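# Complete a one-pin door hang with three arms

## Task

Using any number of the three arms (bases: arm1 at x=-0.40, y=+0.63, z=+0.80 facing -85°; arm2 at x=+0.18, y=+0.61, z=+0.74 facing -95°; arm3 at x=+0.57, y=-0.30, z=+0.77 facing +175°; metres in the scene frame, angles counter-clockwise from +x), finish mounting the door that currently hangs on a single hinge pin. Both hinge pins must be fully inserted, and no block may remain anywhere near the door. Then open the grippers and move the arms away. The result must hold without any robot supporting it.

## Robot and tools

Robots: arm1, arm2 and arm3 are identical i2rt Big YAM arms. Each has six revolute joints, a two-finger gripper and a camera on the wrist. With joints 1 and 6 at zero and the hand level and pointing forward, the camera rides on top of the hand and looks toward the fingertips. Reach from the joint1 axis is roughly 1.0 m. The joints move at different speeds, so the path between two postures can curve widely.

Frames: there is one shared scene frame with its origin on the floor and +z pointing up. The base positions and headings in the task are given in this frame. The hand point lies midway between the fingertips. Its local z axis runs along the fingers, and the fingers open and close along its local y axis. The state never prints the foot poses.

execute_actions(actions, cameras): actions is a list holding exactly one action, or an empty list, which just returns state and images. An action is an object keyed by "arm1", "arm2" and/or "arm3". Each arm key holds {"joints": {...}}. The joints object gives absolute targets by name, not offsets:
- joint1_rad: -2.879 to 2.879, tolerance ±0.045. Rotates the arm about its foot, positive is counter-clockwise seen from above, and 0 points along the foot's heading.
- joint2_rad: 0 to 3.141, ±0.14. Shoulder. At 0 the upper arm lies roughly level pointing backward; increasing values raise it and then carry it forward.
- joint3_rad: 0 to 3.019, ±0.09. Elbow. At 0 the forearm is folded back on the upper arm; larger values open it.
- joint4_rad: -1.692 to 1.57, ±0.055. Hand pitch; positive tilts the fingers up.
- joint5_rad: -1.57 to 1.57, ±0.03. Sideways hand swing; positive goes to the arm's right.
- joint6_rad: -2.094 to 2.094, ±0.035. Hand roll; positive is clockwise viewed from behind the hand.
- gripper_m: 0 to 0.093 m, ±0.003. This is the fingertip gap. Each finger pad pushes with about 50 to 62 N at most, and some grippers push less.
Any subset of keys may be given. All the motions in one action start together but may end at different times. No action runs longer than 15 s. An unknown key or an out-of-range number rejects the whole call, and then nothing moves. A joint or arm left out of an action may still be driving toward an earlier target.

cameras: a list drawn from "arm1_cam_wrist", "arm2_cam_wrist", "arm3_cam_wrist" and "all". Omitted, null or ["all"] gives every camera; [] gives none. The images are taken when the call ends, and the pictures line lists them in order.

wait(seconds): 0 to 10. Commands nothing new and returns the same state and images an empty action would.

zoom_image(camera, region): gives a closer view of part of one wrist camera's latest full image. region is [x0, y0, x1, y1] in pixels with (0,0) at the top-left, and it may be at most 504×504.

read_manual(section): returns the licence texts ("licences"). It does not move anything.

finished_scene(scene): pass the number of the current scene. This ends it for good, after the robots have held the last command. The reply says whether the goal was met and gives the next task, if there is one. Sending a reply with no tool call ends everything.

Reading results: joint_status tells how each commanded motion of the last accepted action ended.
- off_target: the joint settled short of its target and may still be pushing.
- contact_stop: the joint gave up its target and holds where it stopped.
- time_out: the joint did not arrive in time. It keeps its target, or a target clamped to within 0.375, 0.375, 0.113, 0.225, 0.075 and 0.3 rad of where it stands (joints 1 to 6), and keeps pushing. It will finish by itself if the way opens. To relieve the push, resend the joint's reported position.
- not_followed: a safety check refused the arm's joint targets. This appears with a "joint command not followed" line and usually a "cause:" line. The gripper part of the action still runs. The refused targets may be retried with later actions until they pass.
- limit_stop_at_motor_heat: the arm was stopped by heat, so send the target again.
on_its_own lists what the call did not command. Its "held at" value is the joint's current target, not its position. A joint that is holding up a load sinks. A target very close to the present reading may produce no motion. A stop reported in one call cancels the later execute_actions, wait and finished_scene calls in the same reply.

Cautions: the arms do not stop when they make contact and can push hard. Constant pushing heats the motors: MOTOR HOT appears from 85 °C, and at 100 °C an OVER-TEMPERATURE FAULT drops that arm until it cools. A hard squeeze between two robots fails the task and ends the run, and a hard collision may do the same. Nothing in the state reports contact between robots. The self and inter-arm check can act too late and does not cover fingers, gripper housings or wrist cameras. Contact through a carried object does not count. The arms act independently and do not wait for one another. Knocking anything out of the work area fails the task, and drops, slips, slams and heavy pushes are penalised. Loose objects may occasionally get a brief nudge. The robots keep holding their last command while you think. Release the door and pull the arms clear before ending.

Each tool is called as a command line: name --argument value for each argument, lists and objects as JSON in quotes; but a table of rows of numbers goes row by row, as --pt "numbers of a row", without its own name.

## Session

execute_actions --actions '[]'

Scene clock: 0.00 s.
Motor temperatures (°C, as the motors report them): arm1=[21 20 21 21 22 23] | arm2=[22 21 21 20 21 20] | arm3=[21 22 24 21 23 22]
arm1.joint_positions: joint1_rad=+0.233 joint2_rad=+0.294 joint3_rad=+1.474 joint4_rad=-1.208 joint5_rad=+0.273 joint6_rad=-0.220 gripper_m=+0.095
arm1.joint_status: not commanded
arm1.hand: x=-0.4145 y=+0.5641 z=+1.4519 quat_wxyz=(-0.450, -0.425, -0.571, +0.540) (m; scene frame)
arm2.joint_positions: joint1_rad=+0.780 joint2_rad=+0.430 joint3_rad=+1.396 joint4_rad=-1.208 joint5_rad=+0.172 joint6_rad=-0.656 gripper_m=+0.094
arm2.joint_status: not commanded
arm2.hand: x=+0.2657 y=+0.4653 z=+1.3397 quat_wxyz=(-0.390, -0.137, -0.779, +0.471) (m; scene frame)
arm3.joint_positions: joint1_rad=+0.584 joint2_rad=+0.412 joint3_rad=+1.423 joint4_rad=-1.498 joint5_rad=+0.269 joint6_rad=-0.695 gripper_m=+0.095
arm3.joint_status: not commanded
arm3.hand: x=+0.4399 y=-0.3098 z=+1.3258 quat_wxyz=(-0.159, +0.744, +0.419, -0.495) (m; scene frame)
pictures: arm1_cam_wrist, arm2_cam_wrist, arm3_cam_wrist
Images, in order (width x height): arm1_cam_wrist 616x616, arm2_cam_wrist 616x616, arm3_cam_wrist 616x616.

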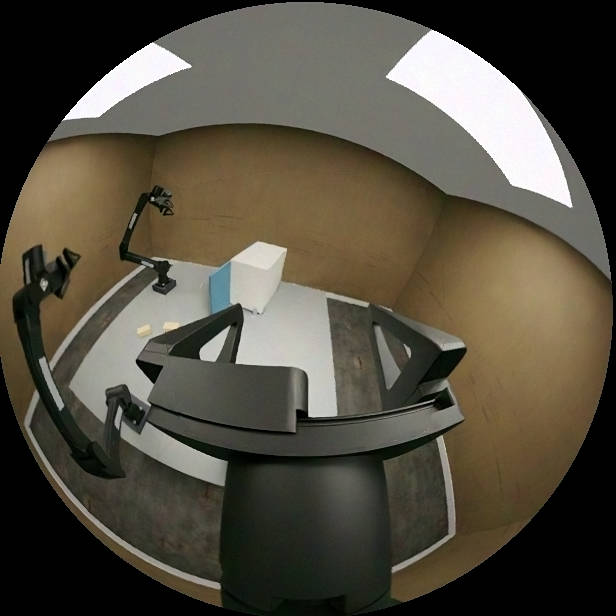

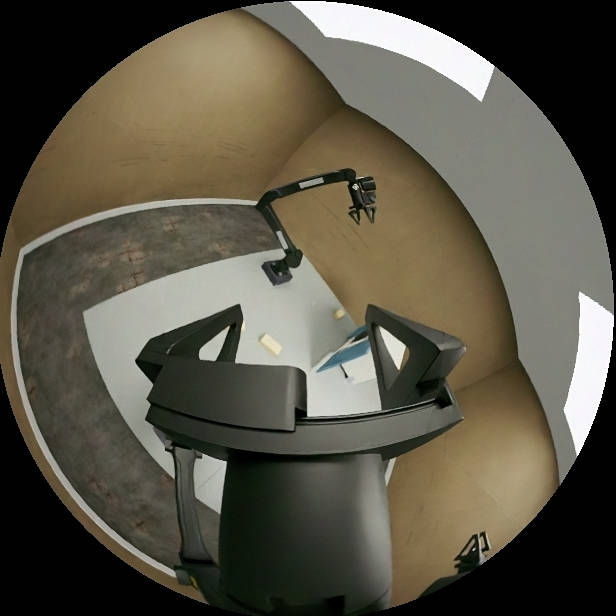

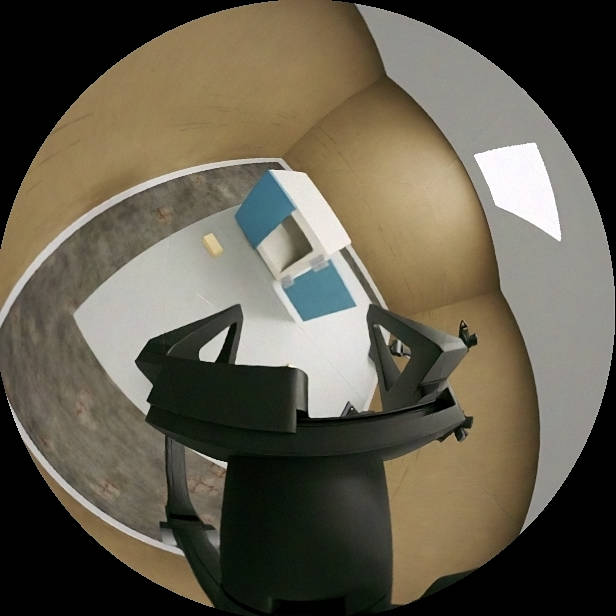

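zoom_image --camera "arm3_cam_wrist" --region '[190, 160, 390, 340]'

zoom_image --camera "arm2_cam_wrist" --region '[220, 280, 420, 420]'

zoom_image --camera "arm1_cam_wrist" --region '[110, 220, 310, 360]'

Region (190, 160, 390, 340) of arm3_cam_wrist's 616x616 image, scaled by 2.520, with more detail than that image has; it fills the top 454 rows of this view, and the rest is white.

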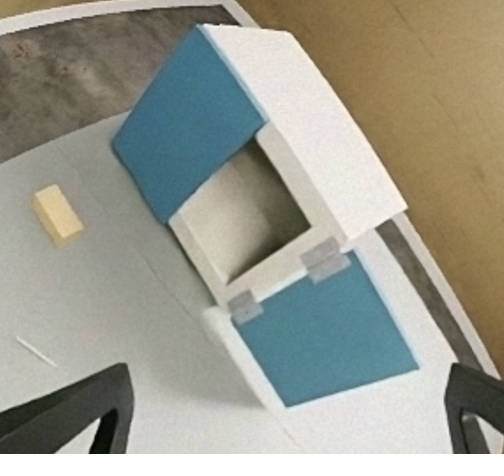

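Region (220, 280, 420, 420) of arm2_cam_wrist's 616x616 image, scaled by 2.520, with more detail than that image has; it fills the top 353 rows of this view, and the rest is white.

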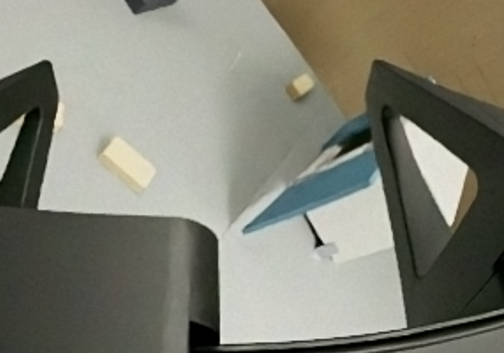

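Region (110, 220, 310, 360) of arm1_cam_wrist's 616x616 image, scaled by 2.520, with more detail than that image has; it fills the top 353 rows of this view, and the rest is white.

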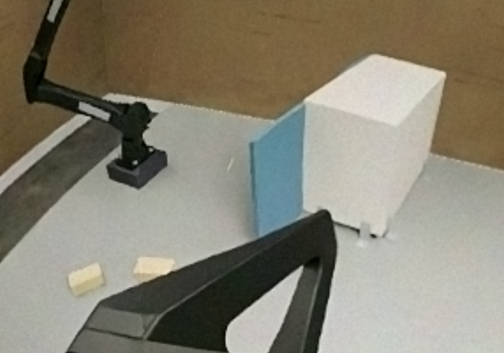

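execute_actions --actions '[{"arm3":{"joints":{"joint1_rad":0.15,"joint2_rad":0.5,"joint3_rad":0.66,"joint4_rad":-0.46,"joint5_rad":0,"joint6_rad":0}},"arm2":{"joints":{"joint1_rad":-0.1,"joint2_rad":1.45,"joint3_rad":1.44,"joint4_rad":-0.5,"joint5_rad":0,"joint6_rad":0}}}]' --cameras '["arm2_cam_wrist","arm3_cam_wrist"]'

Scene clock: 50.13 s.
Motor temperatures (°C, as the motors report them): arm1=[21 21 23 21 22 23] | arm2=[22 21 25 21 21 20] | arm3=[21 23 27 21 23 22]
arm1.joint_positions: joint1_rad=+0.233 joint2_rad=+0.294 joint3_rad=+1.474 joint4_rad=-1.208 joint5_rad=+0.273 joint6_rad=-0.220 gripper_m=+0.095
arm1.joint_status: not commanded
arm1.hand: x=-0.4145 y=+0.5641 z=+1.4519 quat_wxyz=(-0.450, -0.425, -0.571, +0.540) (m; scene frame)
arm2.joint_positions: joint1_rad=-0.105 joint2_rad=+1.455 joint3_rad=+1.420 joint4_rad=-0.525 joint5_rad=-0.001 joint6_rad=-0.012 gripper_m=+0.094
arm2.joint_status: all done
arm2.hand: x=+0.0636 y=-0.0152 z=+1.1026 quat_wxyz=(-0.300, -0.670, -0.565, +0.376) (m; scene frame)
arm3.joint_positions: joint1_rad=+0.156 joint2_rad=+0.508 joint3_rad=+0.660 joint4_rad=-0.486 joint5_rad=+0.003 joint6_rad=-0.008 gripper_m=+0.095
arm3.joint_status: all done
arm3.hand: x=+0.2332 y=-0.3185 z=+1.1186 quat_wxyz=(+0.020, +0.817, +0.029, -0.575) (m; scene frame)
pictures: arm2_cam_wrist, arm3_cam_wrist
Images, in order (width x height): arm2_cam_wrist 616x616, arm3_cam_wrist 616x616.

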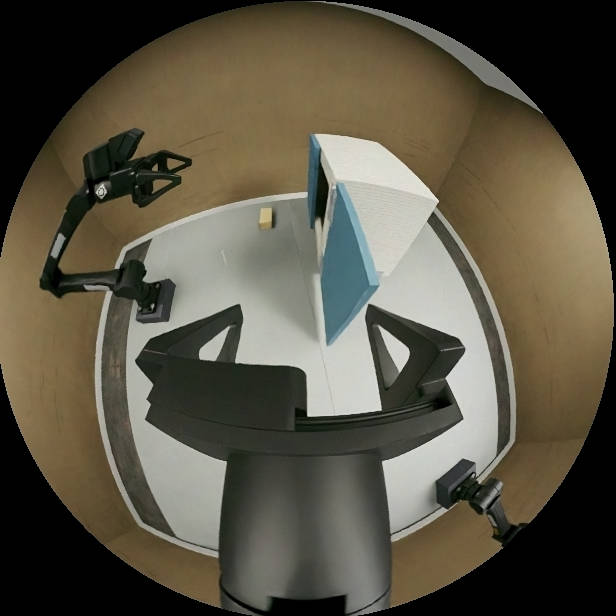

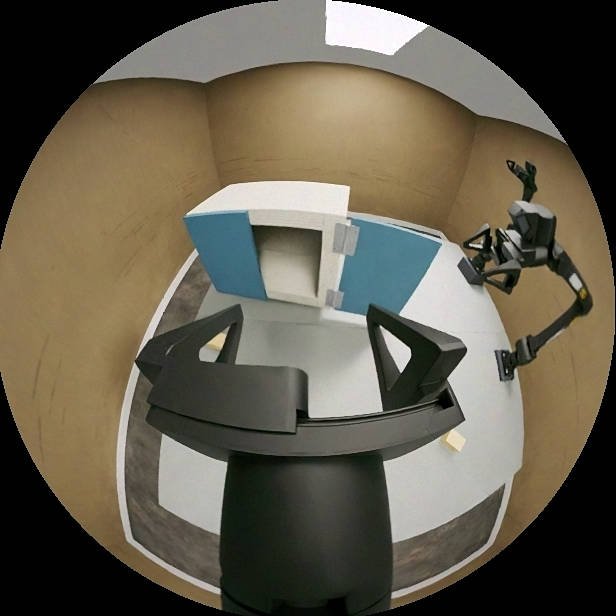

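zoom_image --camera "arm3_cam_wrist" --region '[300, 190, 420, 330]'

zoom_image --camera "arm2_cam_wrist" --region '[200, 120, 450, 350]'

Region (300, 190, 420, 330) of arm3_cam_wrist's 616x616 image, scaled by 3.600, with more detail than that image has; it fills the left 432 columns of this view, and the rest is white.

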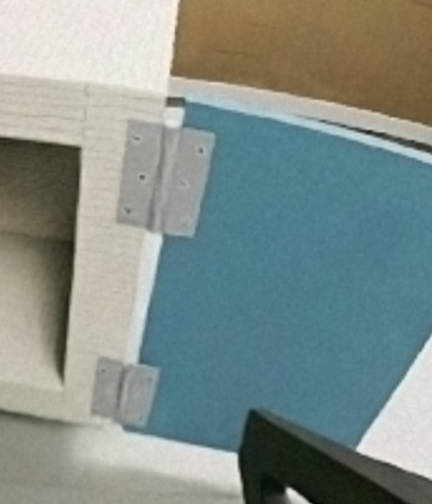

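Region (200, 120, 450, 350) of arm2_cam_wrist's 616x616 image, scaled by 2.016, with more detail than that image has; it fills the top 464 rows of this view, and the rest is white.

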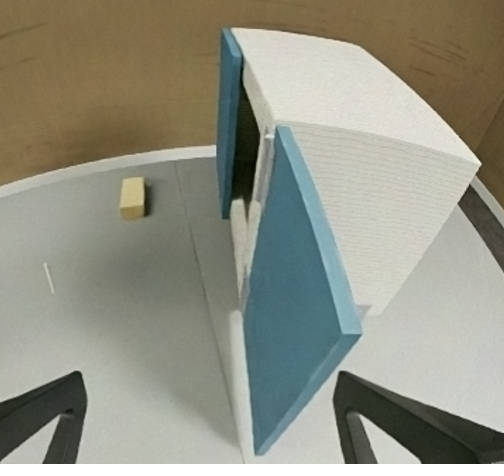

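execute_actions --actions '[{"arm3":{"joints":{"joint1_rad":0.05,"joint2_rad":1.11,"joint3_rad":0.6,"joint4_rad":0.33}},"arm2":{"joints":{"joint1_rad":-0.3,"joint2_rad":1.55,"joint3_rad":1.75,"joint4_rad":-0.9}}}]' --cameras '["arm2_cam_wrist","arm3_cam_wrist"]'

Scene clock: 70.60 s.
Motor temperatures (°C, as the motors report them): arm1=[21 21 23 21 22 23] | arm2=[22 22 28 21 21 20] | arm3=[21 22 28 21 23 22]
arm1.joint_positions: joint1_rad=+0.233 joint2_rad=+0.294 joint3_rad=+1.474 joint4_rad=-1.208 joint5_rad=+0.273 joint6_rad=-0.220 gripper_m=+0.095
arm1.joint_status: not commanded
arm1.hand: x=-0.4145 y=+0.5641 z=+1.4519 quat_wxyz=(-0.450, -0.425, -0.571, +0.540) (m; scene frame)
arm2.joint_positions: joint1_rad=-0.299 joint2_rad=+1.543 joint3_rad=+1.692 joint4_rad=-0.882 joint5_rad=+0.000 joint6_rad=-0.010 gripper_m=+0.094
arm2.joint_status: all done
arm2.hand: x=-0.0558 y=+0.0157 z=+1.1367 quat_wxyz=(-0.219, -0.753, -0.518, +0.340) (m; scene frame)
arm3.joint_positions: joint1_rad=+0.053 joint2_rad=+1.107 joint3_rad=+0.601 joint4_rad=+0.304 joint5_rad=+0.001 joint6_rad=-0.007 gripper_m=+0.095
arm3.joint_status: all done
arm3.hand: x=+0.0794 y=-0.2802 z=+1.0307 quat_wxyz=(-0.010, +0.778, -0.012, -0.628) (m; scene frame)
pictures: arm2_cam_wrist, arm3_cam_wrist
Images, in order (width x height): arm2_cam_wrist 616x616, arm3_cam_wrist 616x616.

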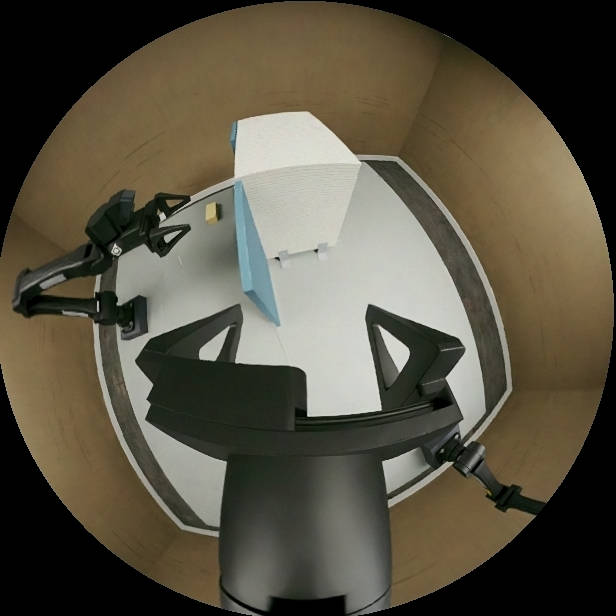

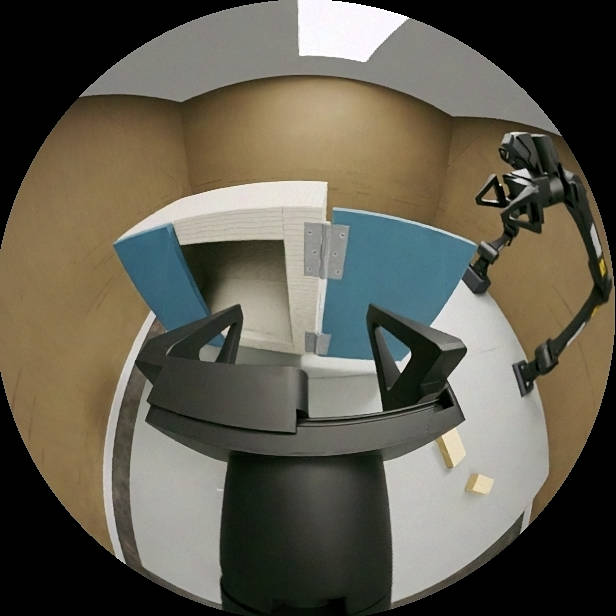

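zoom_image --camera "arm3_cam_wrist" --region '[285, 195, 375, 285]'

zoom_image --camera "arm3_cam_wrist" --region '[285, 300, 355, 370]'

zoom_image --camera "arm2_cam_wrist" --region '[200, 150, 300, 250]'

Region (285, 195, 375, 285) of arm3_cam_wrist's 616x616 image, scaled by 5.600, with more detail than that image has.

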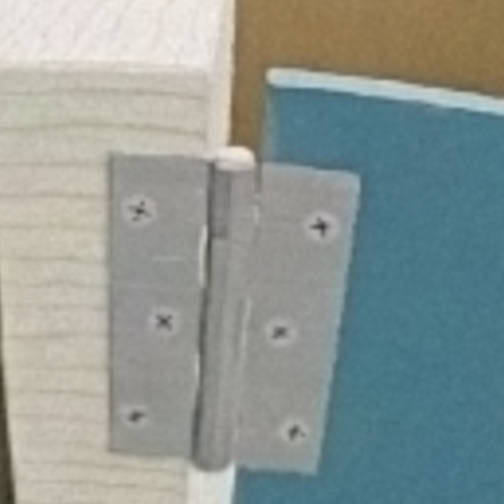

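Region (285, 300, 355, 370) of arm3_cam_wrist's 616x616 image, scaled by 7.200, with more detail than that image has.

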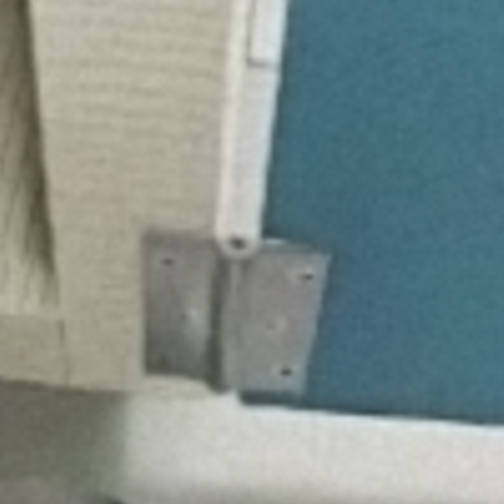

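Region (200, 150, 300, 250) of arm2_cam_wrist's 616x616 image, scaled by 5.040, with more detail than that image has.

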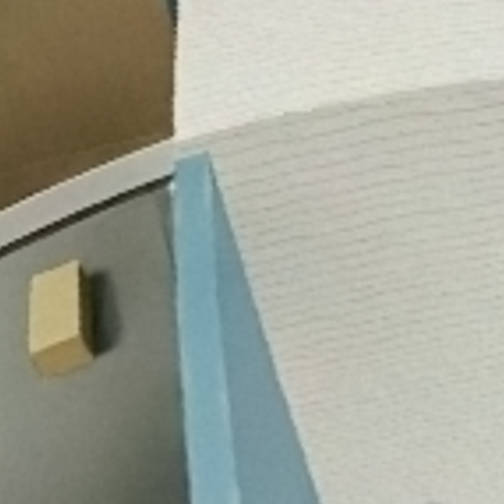

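execute_actions --actions '[{"arm3":{"joints":{"joint1_rad":0.37,"joint2_rad":1.15,"joint3_rad":0.7,"joint4_rad":-1.1}},"arm2":{"joints":{"joint1_rad":0.0,"joint2_rad":1.4,"joint3_rad":1.45,"joint4_rad":-0.9}}}]' --cameras '["arm2_cam_wrist","arm3_cam_wrist"]'

Scene clock: 101.03 s.
Motor temperatures (°C, as the motors report them): arm1=[21 21 23 21 22 23] | arm2=[22 23 33 20 21 20] | arm3=[21 23 29 21 23 22]
arm1.joint_positions: joint1_rad=+0.233 joint2_rad=+0.294 joint3_rad=+1.474 joint4_rad=-1.208 joint5_rad=+0.273 joint6_rad=-0.220 gripper_m=+0.095
arm1.joint_status: not commanded
arm1.hand: x=-0.4145 y=+0.5641 z=+1.4519 quat_wxyz=(-0.450, -0.425, -0.571, +0.540) (m; scene frame)
arm2.joint_positions: joint1_rad=+0.001 joint2_rad=+1.400 joint3_rad=+1.458 joint4_rad=-0.885 joint5_rad=-0.001 joint6_rad=-0.010 gripper_m=+0.094
arm2.joint_status: all done
arm2.hand: x=+0.1354 y=+0.0390 z=+1.0880 quat_wxyz=(-0.238, -0.682, -0.637, +0.270) (m; scene frame)
arm3.joint_positions: joint1_rad=+0.374 joint2_rad=+1.140 joint3_rad=+0.641 joint4_rad=-1.088 joint5_rad=+0.000 joint6_rad=-0.006 gripper_m=+0.095
arm3.joint_status: all done
arm3.hand: x=+0.3229 y=-0.3708 z=+0.8436 quat_wxyz=(+0.003, +0.989, +0.147, +0.012) (m; scene frame)
pictures: arm2_cam_wrist, arm3_cam_wrist
Images, in order (width x height): arm2_cam_wrist 616x616, arm3_cam_wrist 616x616.

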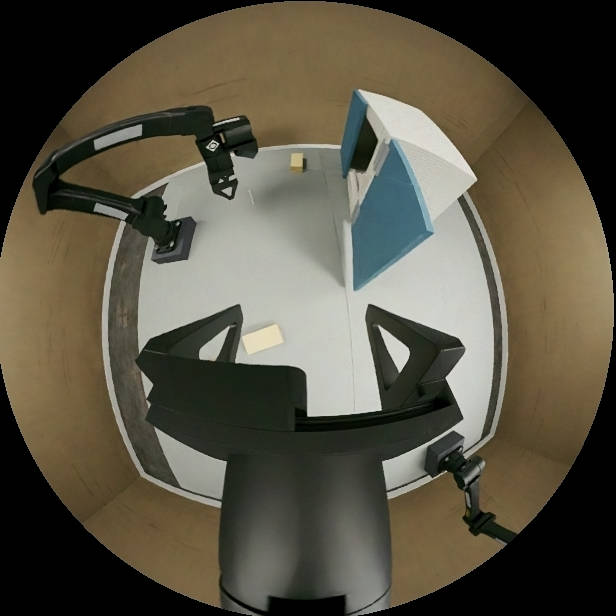

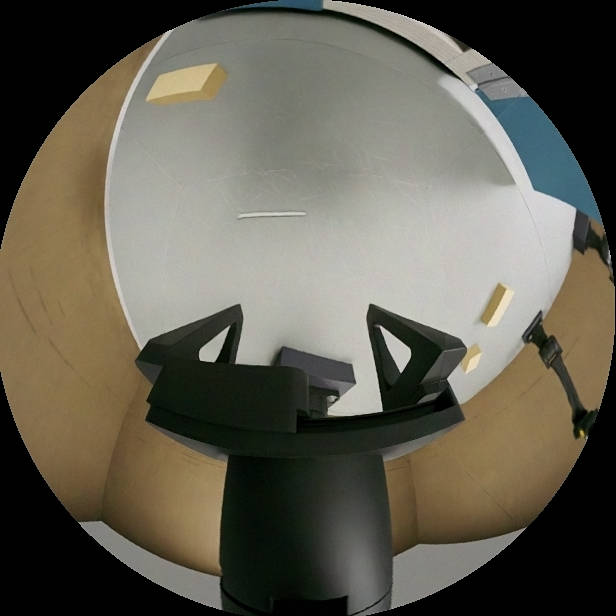

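zoom_image --camera "arm3_cam_wrist" --region '[225, 180, 325, 250]'

zoom_image --camera "arm2_cam_wrist" --region '[330, 130, 420, 300]'

Region (225, 180, 325, 250) of arm3_cam_wrist's 616x616 image, scaled by 5.040, with more detail than that image has; it fills the top 353 rows of this view, and the rest is white.

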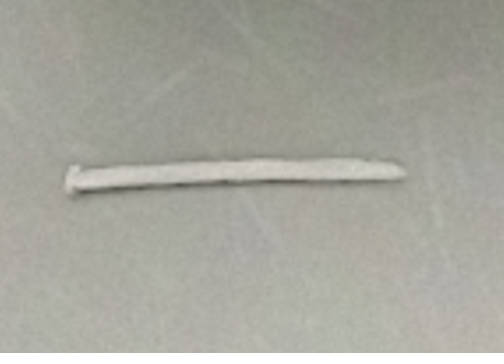

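Region (330, 130, 420, 300) of arm2_cam_wrist's 616x616 image, scaled by 2.965, with more detail than that image has; it fills the left 267 columns of this view, and the rest is white.

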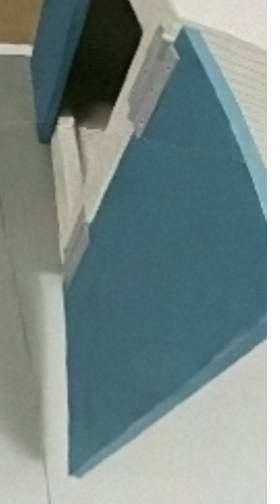

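execute_actions --actions '[{"arm3":{"joints":{"joint1_rad":0.594,"joint2_rad":1.404,"joint3_rad":0.69,"joint4_rad":-0.83,"joint6_rad":-1.35,"gripper_m":0.04}}}]' --cameras '["arm2_cam_wrist","arm3_cam_wrist"]'

Scene clock: 119.27 s.
Motor temperatures (°C, as the motors report them): arm1=[21 21 23 22 22 23] | arm2=[22 23 30 20 21 20] | arm3=[21 23 31 21 23 22]
arm1.joint_positions: joint1_rad=+0.233 joint2_rad=+0.294 joint3_rad=+1.474 joint4_rad=-1.208 joint5_rad=+0.273 joint6_rad=-0.220 gripper_m=+0.095
arm1.joint_status: not commanded
arm1.hand: x=-0.4145 y=+0.5641 z=+1.4519 quat_wxyz=(-0.450, -0.425, -0.571, +0.540) (m; scene frame)
arm2.joint_positions: joint1_rad=+0.001 joint2_rad=+1.400 joint3_rad=+1.458 joint4_rad=-0.885 joint5_rad=-0.001 joint6_rad=-0.010 gripper_m=+0.094
arm2.joint_status: not commanded
arm2.hand: x=+0.1354 y=+0.0390 z=+1.0880 quat_wxyz=(-0.238, -0.682, -0.637, +0.270) (m; scene frame)
arm3.joint_positions: joint1_rad=+0.595 joint2_rad=+1.406 joint3_rad=+0.642 joint4_rad=-0.845 joint5_rad=+0.000 joint6_rad=-1.342 gripper_m=+0.040
arm3.joint_status: all done
arm3.hand: x=+0.3141 y=-0.4412 z=+0.7747 quat_wxyz=(+0.014, +0.601, +0.799, +0.018) (m; scene frame)
pictures: arm2_cam_wrist, arm3_cam_wrist
Images, in order (width x height): arm2_cam_wrist 616x616, arm3_cam_wrist 616x616.

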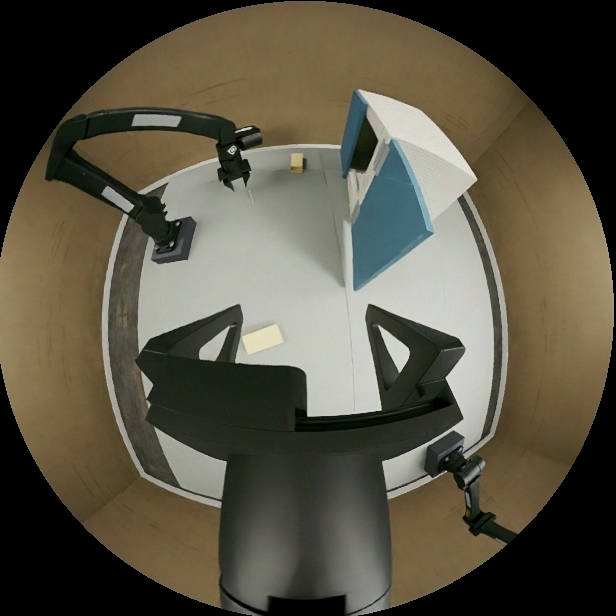

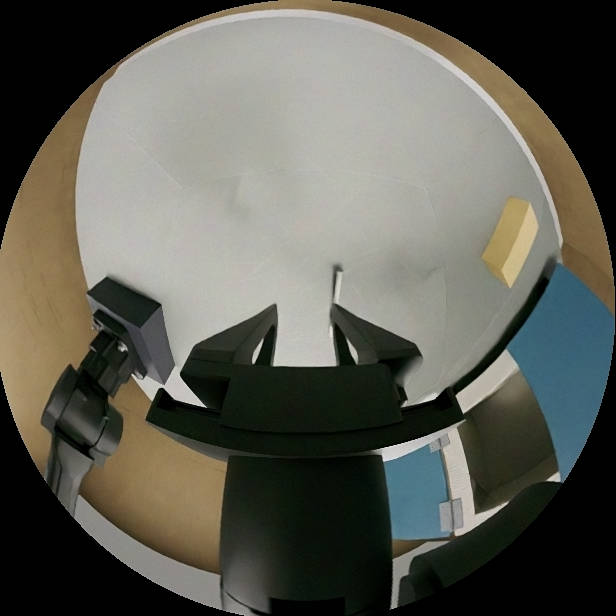

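execute_actions --actions '[{"arm3":{"joints":{"joint1_rad":0.548,"joint2_rad":1.525,"joint3_rad":0.718,"joint4_rad":-0.688,"joint6_rad":-1.395}}}]' --cameras '["arm3_cam_wrist"]'

Scene clock: 129.17 s.
Motor temperatures (°C, as the motors report them): arm1=[21 21 24 22 22 23] | arm2=[22 23 29 20 21 20] | arm3=[21 23 31 21 23 22]
arm1.joint_positions: joint1_rad=+0.233 joint2_rad=+0.294 joint3_rad=+1.474 joint4_rad=-1.208 joint5_rad=+0.273 joint6_rad=-0.220 gripper_m=+0.095
arm1.joint_status: not commanded
arm1.hand: x=-0.4145 y=+0.5641 z=+1.4519 quat_wxyz=(-0.450, -0.425, -0.571, +0.540) (m; scene frame)
arm2.joint_positions: joint1_rad=+0.001 joint2_rad=+1.400 joint3_rad=+1.458 joint4_rad=-0.885 joint5_rad=-0.001 joint6_rad=-0.010 gripper_m=+0.094
arm2.joint_status: not commanded
arm2.hand: x=+0.1354 y=+0.0390 z=+1.0880 quat_wxyz=(-0.238, -0.682, -0.637, +0.270) (m; scene frame)
arm3.joint_positions: joint1_rad=+0.553 joint2_rad=+1.523 joint3_rad=+0.678 joint4_rad=-0.702 joint5_rad=+0.000 joint6_rad=-1.387 gripper_m=+0.040
arm3.joint_status: all done
arm3.hand: x=+0.2747 y=-0.4476 z=+0.7498 quat_wxyz=(+0.001, +0.600, +0.800, -0.011) (m; scene frame)
pictures: arm3_cam_wrist
Images, in order (width x height): arm3_cam_wrist 616x616.

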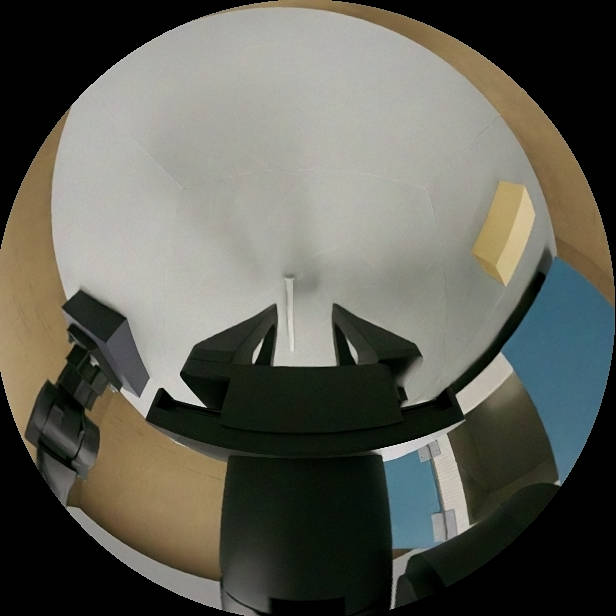

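execute_actions --actions '[{"arm3":{"joints":{"joint1_rad":0.54,"joint2_rad":1.553,"joint3_rad":0.642,"joint4_rad":-0.648}}}]' --cameras '["arm3_cam_wrist"]'

zoom_image --camera "arm3_cam_wrist" --region '[240, 250, 370, 370]'

Scene clock: 133.50 s.
Motor temperatures (°C, as the motors report them): arm1=[21 21 24 22 22 23] | arm2=[22 23 29 20 21 20] | arm3=[21 23 30 21 23 22]
arm1.joint_positions: joint1_rad=+0.233 joint2_rad=+0.294 joint3_rad=+1.474 joint4_rad=-1.208 joint5_rad=+0.273 joint6_rad=-0.220 gripper_m=+0.095
arm1.joint_status: not commanded
arm1.hand: x=-0.4145 y=+0.5641 z=+1.4519 quat_wxyz=(-0.450, -0.425, -0.571, +0.540) (m; scene frame)
arm2.joint_positions: joint1_rad=+0.001 joint2_rad=+1.400 joint3_rad=+1.458 joint4_rad=-0.885 joint5_rad=-0.001 joint6_rad=-0.010 gripper_m=+0.094
arm2.joint_status: not commanded
arm2.hand: x=+0.1354 y=+0.0390 z=+1.0880 quat_wxyz=(-0.238, -0.682, -0.637, +0.270) (m; scene frame)
arm3.joint_positions: joint1_rad=+0.552 joint2_rad=+1.539 joint3_rad=+0.643 joint4_rad=-0.661 joint5_rad=+0.000 joint6_rad=-1.387 gripper_m=+0.040
arm3.joint_status: all done
arm3.hand: x=+0.2845 y=-0.4422 z=+0.7364 quat_wxyz=(+0.003, +0.600, +0.800, -0.006) (m; scene frame)
pictures: arm3_cam_wrist
Images, in order (width x height): arm3_cam_wrist 616x616.

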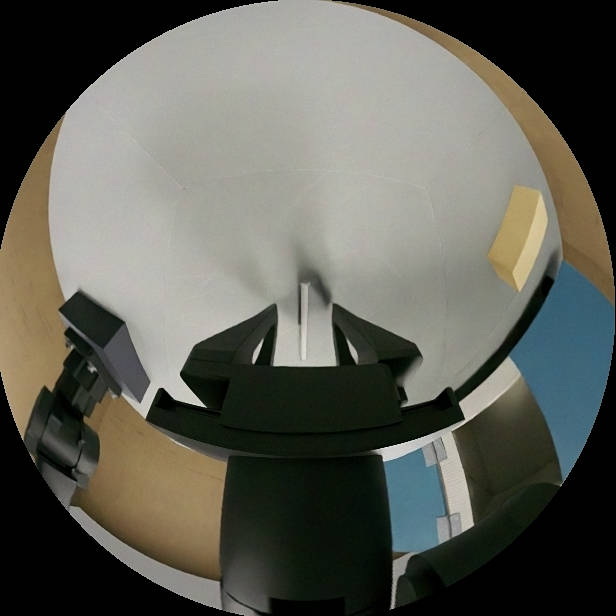

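Region (240, 250, 370, 370) of arm3_cam_wrist's 616x616 image, scaled by 3.877, with more detail than that image has; it fills the top 465 rows of this view, and the rest is white.

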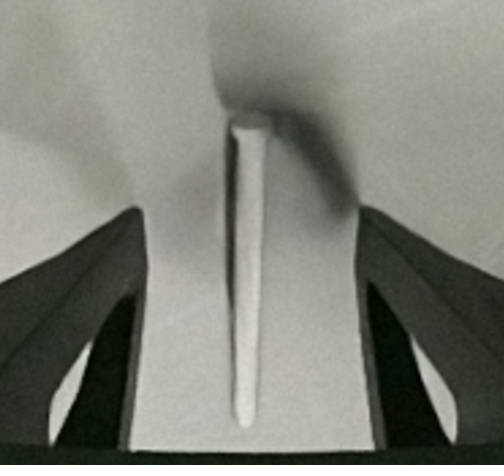

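execute_actions --actions '[{"arm3":{"joints":{"joint2_rad":1.575,"joint4_rad":-0.64}}}]' --cameras '["arm3_cam_wrist"]'

zoom_image --camera "arm3_cam_wrist" --region '[240, 250, 370, 370]'

Scene clock: 138.20 s.
Motor temperatures (°C, as the motors report them): arm1=[21 21 24 22 22 23] | arm2=[22 23 29 20 21 20] | arm3=[21 23 29 21 23 22]
arm1.joint_positions: joint1_rad=+0.233 joint2_rad=+0.294 joint3_rad=+1.474 joint4_rad=-1.208 joint5_rad=+0.273 joint6_rad=-0.220 gripper_m=+0.095
arm1.joint_status: not commanded
arm1.hand: x=-0.4145 y=+0.5641 z=+1.4519 quat_wxyz=(-0.450, -0.425, -0.571, +0.540) (m; scene frame)
arm2.joint_positions: joint1_rad=+0.001 joint2_rad=+1.400 joint3_rad=+1.458 joint4_rad=-0.885 joint5_rad=-0.001 joint6_rad=-0.010 gripper_m=+0.094
arm2.joint_status: not commanded
arm2.hand: x=+0.1354 y=+0.0390 z=+1.0880 quat_wxyz=(-0.238, -0.682, -0.637, +0.270) (m; scene frame)
arm3.joint_positions: joint1_rad=+0.551 joint2_rad=+1.557 joint3_rad=+0.643 joint4_rad=-0.652 joint5_rad=+0.000 joint6_rad=-1.388 gripper_m=+0.040
arm3.joint_status: all done
arm3.hand: x=+0.2853 y=-0.4418 z=+0.7311 quat_wxyz=(+0.005, +0.600, +0.800, -0.002) (m; scene frame)
pictures: arm3_cam_wrist
Images, in order (width x height): arm3_cam_wrist 616x616.

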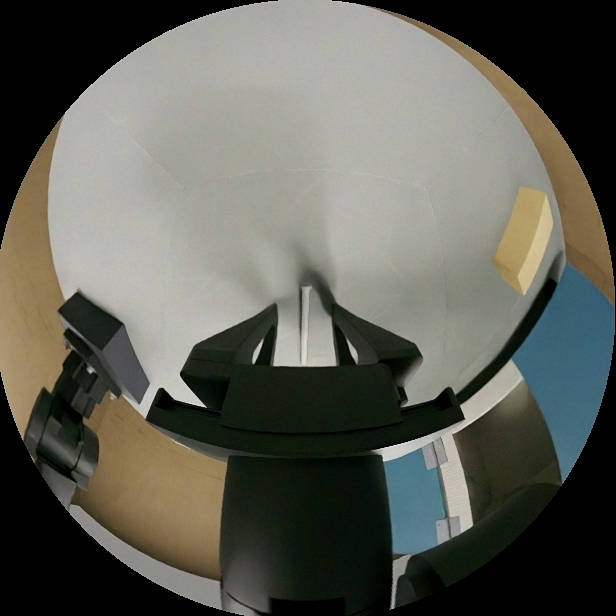

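Region (240, 250, 370, 370) of arm3_cam_wrist's 616x616 image, scaled by 3.877, with more detail than that image has; it fills the top 465 rows of this view, and the rest is white.

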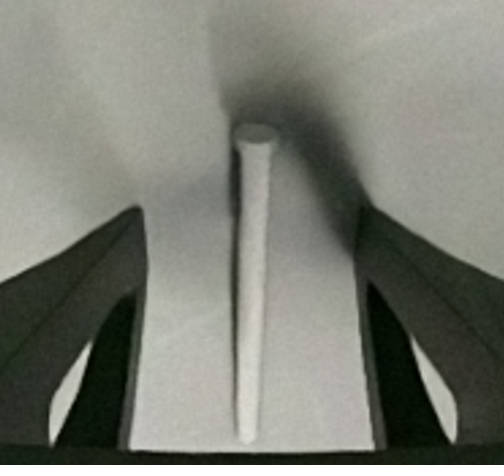

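execute_actions --actions '[{"arm3":{"joints":{"joint2_rad":1.595,"joint4_rad":-0.615}}}]' --cameras '["arm3_cam_wrist"]'

zoom_image --camera "arm3_cam_wrist" --region '[240, 250, 370, 370]'

Scene clock: 143.57 s.
Motor temperatures (°C, as the motors report them): arm1=[21 21 24 22 22 23] | arm2=[22 23 29 20 21 20] | arm3=[21 23 29 21 23 22]
arm1.joint_positions: joint1_rad=+0.233 joint2_rad=+0.294 joint3_rad=+1.474 joint4_rad=-1.208 joint5_rad=+0.273 joint6_rad=-0.220 gripper_m=+0.095
arm1.joint_status: not commanded
arm1.hand: x=-0.4145 y=+0.5641 z=+1.4519 quat_wxyz=(-0.450, -0.425, -0.571, +0.540) (m; scene frame)
arm2.joint_positions: joint1_rad=+0.001 joint2_rad=+1.400 joint3_rad=+1.458 joint4_rad=-0.885 joint5_rad=-0.001 joint6_rad=-0.010 gripper_m=+0.094
arm2.joint_status: not commanded
arm2.hand: x=+0.1354 y=+0.0390 z=+1.0880 quat_wxyz=(-0.238, -0.682, -0.637, +0.270) (m; scene frame)
arm3.joint_positions: joint1_rad=+0.551 joint2_rad=+1.558 joint3_rad=+0.643 joint4_rad=-0.649 joint5_rad=+0.000 joint6_rad=-1.388 gripper_m=+0.040
arm3.joint_status: all done
arm3.hand: x=+0.2846 y=-0.4421 z=+0.7309 quat_wxyz=(+0.005, +0.600, +0.800, -0.003) (m; scene frame)
pictures: arm3_cam_wrist
Images, in order (width x height): arm3_cam_wrist 616x616.

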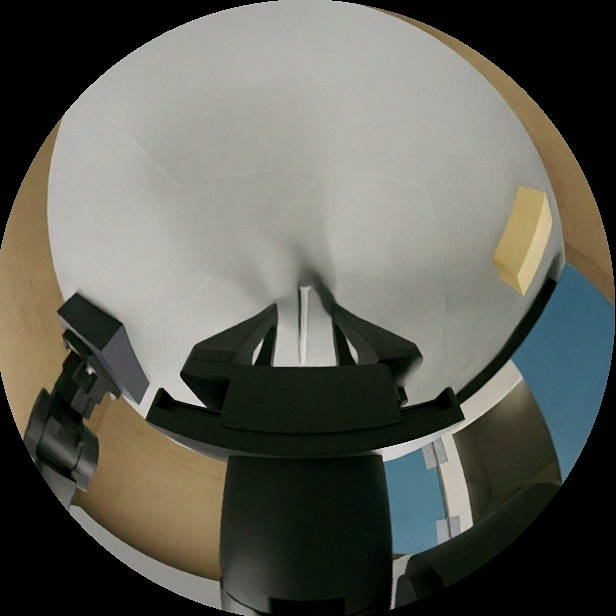

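Region (240, 250, 370, 370) of arm3_cam_wrist's 616x616 image, scaled by 3.877, with more detail than that image has; it fills the top 465 rows of this view, and the rest is white.

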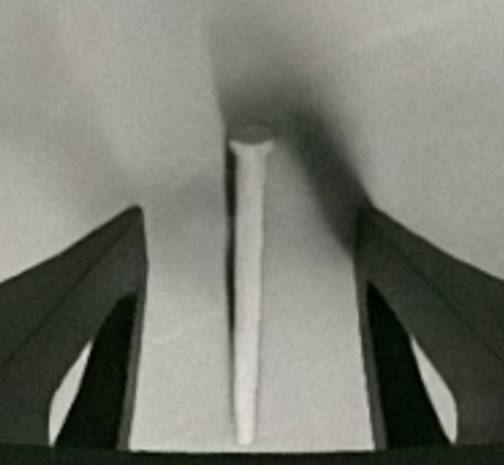

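On the table. Ease the push and close.

execute_actions --actions '[{"arm3":{"joints":{"joint2_rad":1.562,"joint4_rad":-0.645,"gripper_m":0.0}}}]' --cameras '["arm3_cam_wrist"]'

zoom_image --camera "arm3_cam_wrist" --region '[240, 250, 370, 370]'

Scene clock: 148.00 s.
Motor temperatures (°C, as the motors report them): arm1=[21 21 24 22 22 23] | arm2=[22 23 29 20 21 20] | arm3=[21 23 28 21 23 22]
arm1.joint_positions: joint1_rad=+0.233 joint2_rad=+0.294 joint3_rad=+1.474 joint4_rad=-1.208 joint5_rad=+0.273 joint6_rad=-0.220 gripper_m=+0.095
arm1.joint_status: not commanded
arm1.hand: x=-0.4145 y=+0.5641 z=+1.4519 quat_wxyz=(-0.450, -0.425, -0.571, +0.540) (m; scene frame)
arm2.joint_positions: joint1_rad=+0.001 joint2_rad=+1.400 joint3_rad=+1.458 joint4_rad=-0.885 joint5_rad=-0.001 joint6_rad=-0.010 gripper_m=+0.094
arm2.joint_status: not commanded
arm2.hand: x=+0.1354 y=+0.0390 z=+1.0880 quat_wxyz=(-0.238, -0.682, -0.637, +0.270) (m; scene frame)
arm3.joint_positions: joint1_rad=+0.551 joint2_rad=+1.558 joint3_rad=+0.643 joint4_rad=-0.649 joint5_rad=+0.000 joint6_rad=-1.388 gripper_m=+0.003
arm3.joint_status: gripper_m off_target (ended at +0.003, target +0.000); the others done
arm3.hand: x=+0.2846 y=-0.4421 z=+0.7309 quat_wxyz=(+0.005, +0.600, +0.800, -0.003) (m; scene frame)
pictures: arm3_cam_wrist
Images, in order (width x height): arm3_cam_wrist 616x616.

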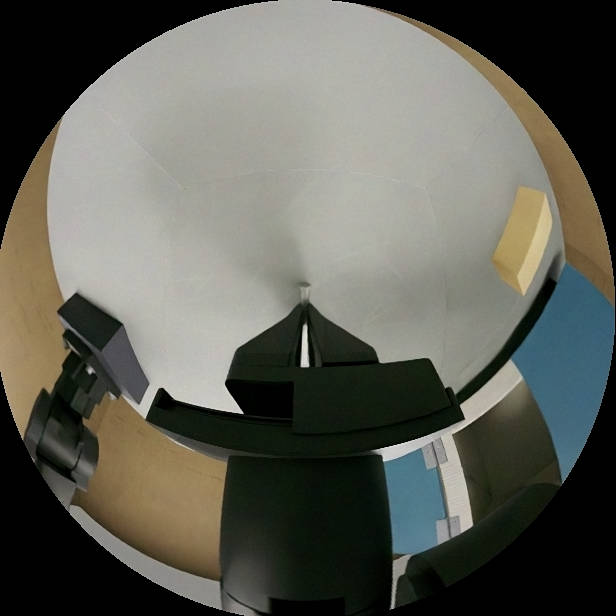

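Region (240, 250, 370, 370) of arm3_cam_wrist's 616x616 image, scaled by 3.877, with more detail than that image has; it fills the top 465 rows of this view, and the rest is white.

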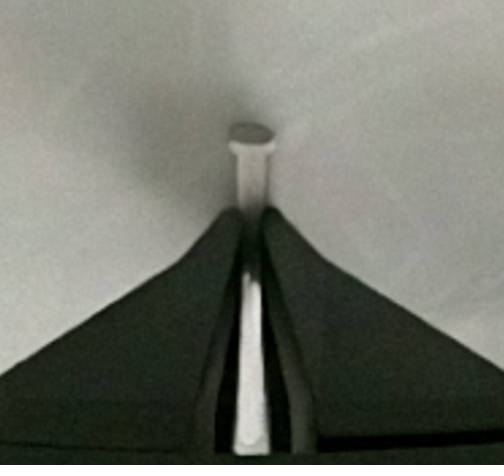

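execute_actions --actions '[{"arm3":{"joints":{"joint2_rad":1.3,"joint3_rad":0.66,"joint6_rad":0.0}},"arm2":{"joints":{"joint1_rad":-0.07,"joint2_rad":1.66,"joint3_rad":0.8,"joint4_rad":0.8,"gripper_m":0.03}}}]' --cameras '[]'

execute_actions --actions '[{"arm3":{"joints":{"joint1_rad":0.008,"joint2_rad":1.6,"joint3_rad":0.604,"joint4_rad":1.22,"joint6_rad":0.008}}}]' --cameras '[]'

execute_actions --actions '[{"arm3":{"joints":{"joint2_rad":1.81}}}]' --cameras '["arm2_cam_wrist","arm3_cam_wrist"]'

Scene clock: 166.10 s.
Motor temperatures (°C, as the motors report them): arm1=[21 21 24 22 22 23] | arm2=[22 23 29 20 21 20] | arm3=[21 23 28 21 23 22]
arm1.joint_positions: joint1_rad=+0.233 joint2_rad=+0.294 joint3_rad=+1.474 joint4_rad=-1.208 joint5_rad=+0.273 joint6_rad=-0.220 gripper_m=+0.095
arm1.joint_status: not commanded
arm1.hand: x=-0.4145 y=+0.5641 z=+1.4519 quat_wxyz=(-0.450, -0.425, -0.571, +0.540) (m; scene frame)
arm2.joint_positions: joint1_rad=-0.077 joint2_rad=+1.655 joint3_rad=+0.808 joint4_rad=+0.773 joint5_rad=-0.002 joint6_rad=-0.006 gripper_m=+0.030
arm2.joint_status: all done
arm2.hand: x=+0.0815 y=-0.0010 z=+0.9299 quat_wxyz=(-0.434, -0.555, -0.482, +0.521) (m; scene frame)
arm3.joint_positions: joint1_rad=+0.551 joint2_rad=+1.298 joint3_rad=+0.643 joint4_rad=-0.649 joint5_rad=+0.000 joint6_rad=-0.008 gripper_m=+0.003
arm3.joint_status: all done
arm3.hand: x=+0.2540 y=-0.4565 z=+0.8128 quat_wxyz=(+0.035, +0.964, +0.232, -0.126) (m; scene frame)
pictures: none
No camera images: the call's "cameras" was empty. Leave "cameras" out to get every camera's image.

Scene clock: 168.07 s.
Motor temperatures (°C, as the motors report them): arm1=[21 21 24 22 22 23] | arm2=[22 23 29 20 21 20] | arm3=[21 23 28 21 23 22]
arm1.joint_positions: joint1_rad=+0.233 joint2_rad=+0.294 joint3_rad=+1.474 joint4_rad=-1.208 joint5_rad=+0.273 joint6_rad=-0.220 gripper_m=+0.095
arm1.joint_status: not commanded
arm1.hand: x=-0.4145 y=+0.5641 z=+1.4519 quat_wxyz=(-0.450, -0.425, -0.571, +0.540) (m; scene frame)
arm2.joint_positions: joint1_rad=-0.077 joint2_rad=+1.655 joint3_rad=+0.808 joint4_rad=+0.773 joint5_rad=-0.002 joint6_rad=-0.006 gripper_m=+0.030
arm2.joint_status: not commanded
arm2.hand: x=+0.0815 y=-0.0010 z=+0.9299 quat_wxyz=(-0.434, -0.555, -0.482, +0.521) (m; scene frame)
arm3.joint_positions: joint1_rad=+0.003 joint2_rad=+1.592 joint3_rad=+0.609 joint4_rad=+1.194 joint5_rad=-0.001 joint6_rad=+0.002 gripper_m=+0.003
arm3.joint_status: all done
arm3.hand: x=+0.0193 y=-0.2513 z=+1.0063 quat_wxyz=(-0.029, +0.632, -0.029, -0.774) (m; scene frame)
pictures: none
No camera images: the call's "cameras" was empty. Leave "cameras" out to get every camera's image.

Scene clock: 169.17 s.
Motor temperatures (°C, as the motors report them): arm1=[21 21 24 22 22 23] | arm2=[22 23 28 20 21 20] | arm3=[21 23 28 21 23 22]
arm1.joint_positions: joint1_rad=+0.233 joint2_rad=+0.294 joint3_rad=+1.474 joint4_rad=-1.208 joint5_rad=+0.273 joint6_rad=-0.220 gripper_m=+0.095
arm1.joint_status: not commanded
arm1.hand: x=-0.4145 y=+0.5641 z=+1.4519 quat_wxyz=(-0.450, -0.425, -0.571, +0.540) (m; scene frame)
arm2.joint_positions: joint1_rad=-0.077 joint2_rad=+1.655 joint3_rad=+0.808 joint4_rad=+0.773 joint5_rad=-0.002 joint6_rad=-0.006 gripper_m=+0.030
arm2.joint_status: not commanded
arm2.hand: x=+0.0815 y=-0.0010 z=+0.9299 quat_wxyz=(-0.434, -0.555, -0.482, +0.521) (m; scene frame)
arm3.joint_positions: joint1_rad=+0.003 joint2_rad=+1.820 joint3_rad=+0.603 joint4_rad=+1.203 joint5_rad=-0.001 joint6_rad=+0.002 gripper_m=+0.003
arm3.joint_status: all done
arm3.hand: x=+0.0113 y=-0.2515 z=+0.8837 quat_wxyz=(-0.025, +0.715, -0.032, -0.698) (m; scene frame)
pictures: arm2_cam_wrist, arm3_cam_wrist
Images, in order (width x height): arm2_cam_wrist 616x616, arm3_cam_wrist 616x616.

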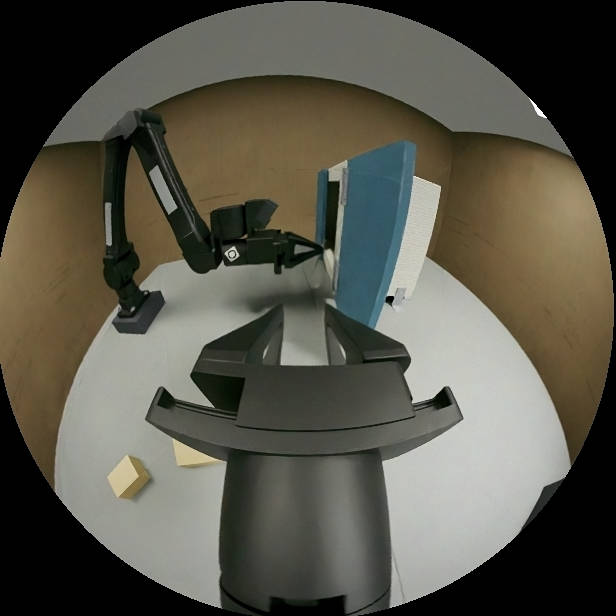

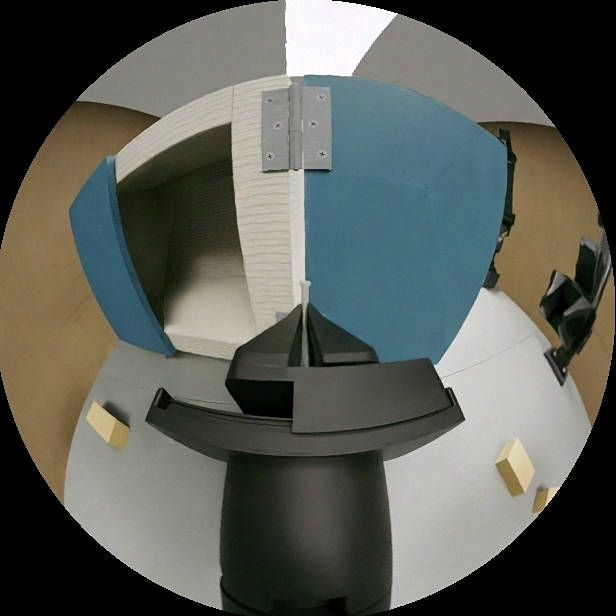

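zoom_image --camera "arm2_cam_wrist" --region '[270, 160, 390, 310]'

zoom_image --camera "arm3_cam_wrist" --region '[240, 70, 360, 190]'

zoom_image --camera "arm3_cam_wrist" --region '[250, 260, 360, 370]'

Region (270, 160, 390, 310) of arm2_cam_wrist's 616x616 image, scaled by 3.360, with more detail than that image has; it fills the left 403 columns of this view, and the rest is white.

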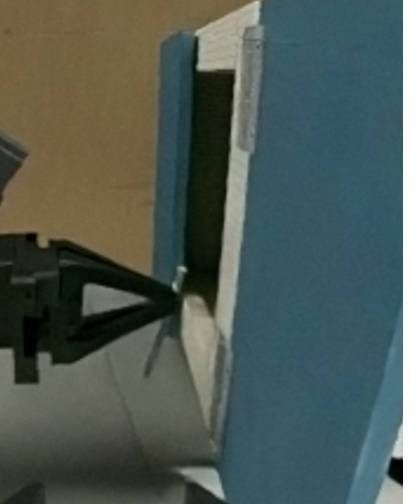

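Region (240, 70, 360, 190) of arm3_cam_wrist's 616x616 image, scaled by 4.200, with more detail than that image has.

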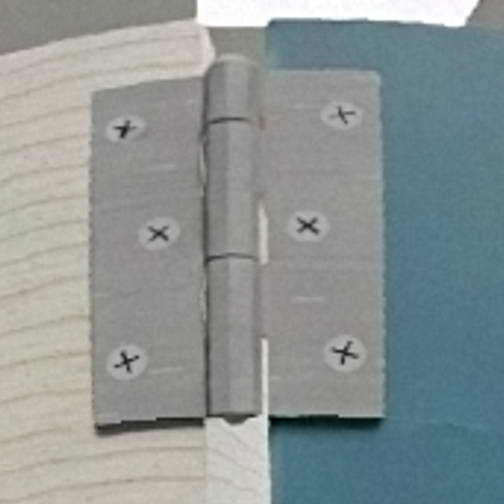

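Region (250, 260, 360, 370) of arm3_cam_wrist's 616x616 image, scaled by 4.582, with more detail than that image has.

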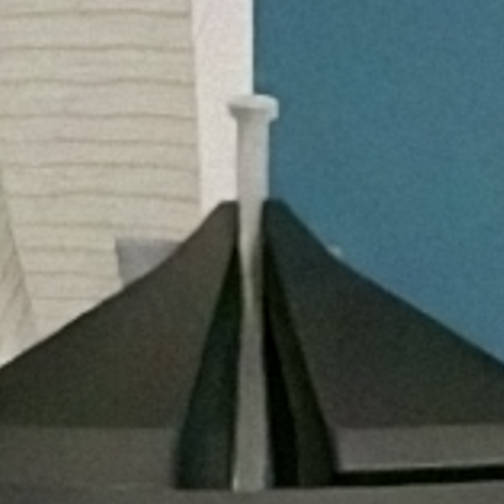

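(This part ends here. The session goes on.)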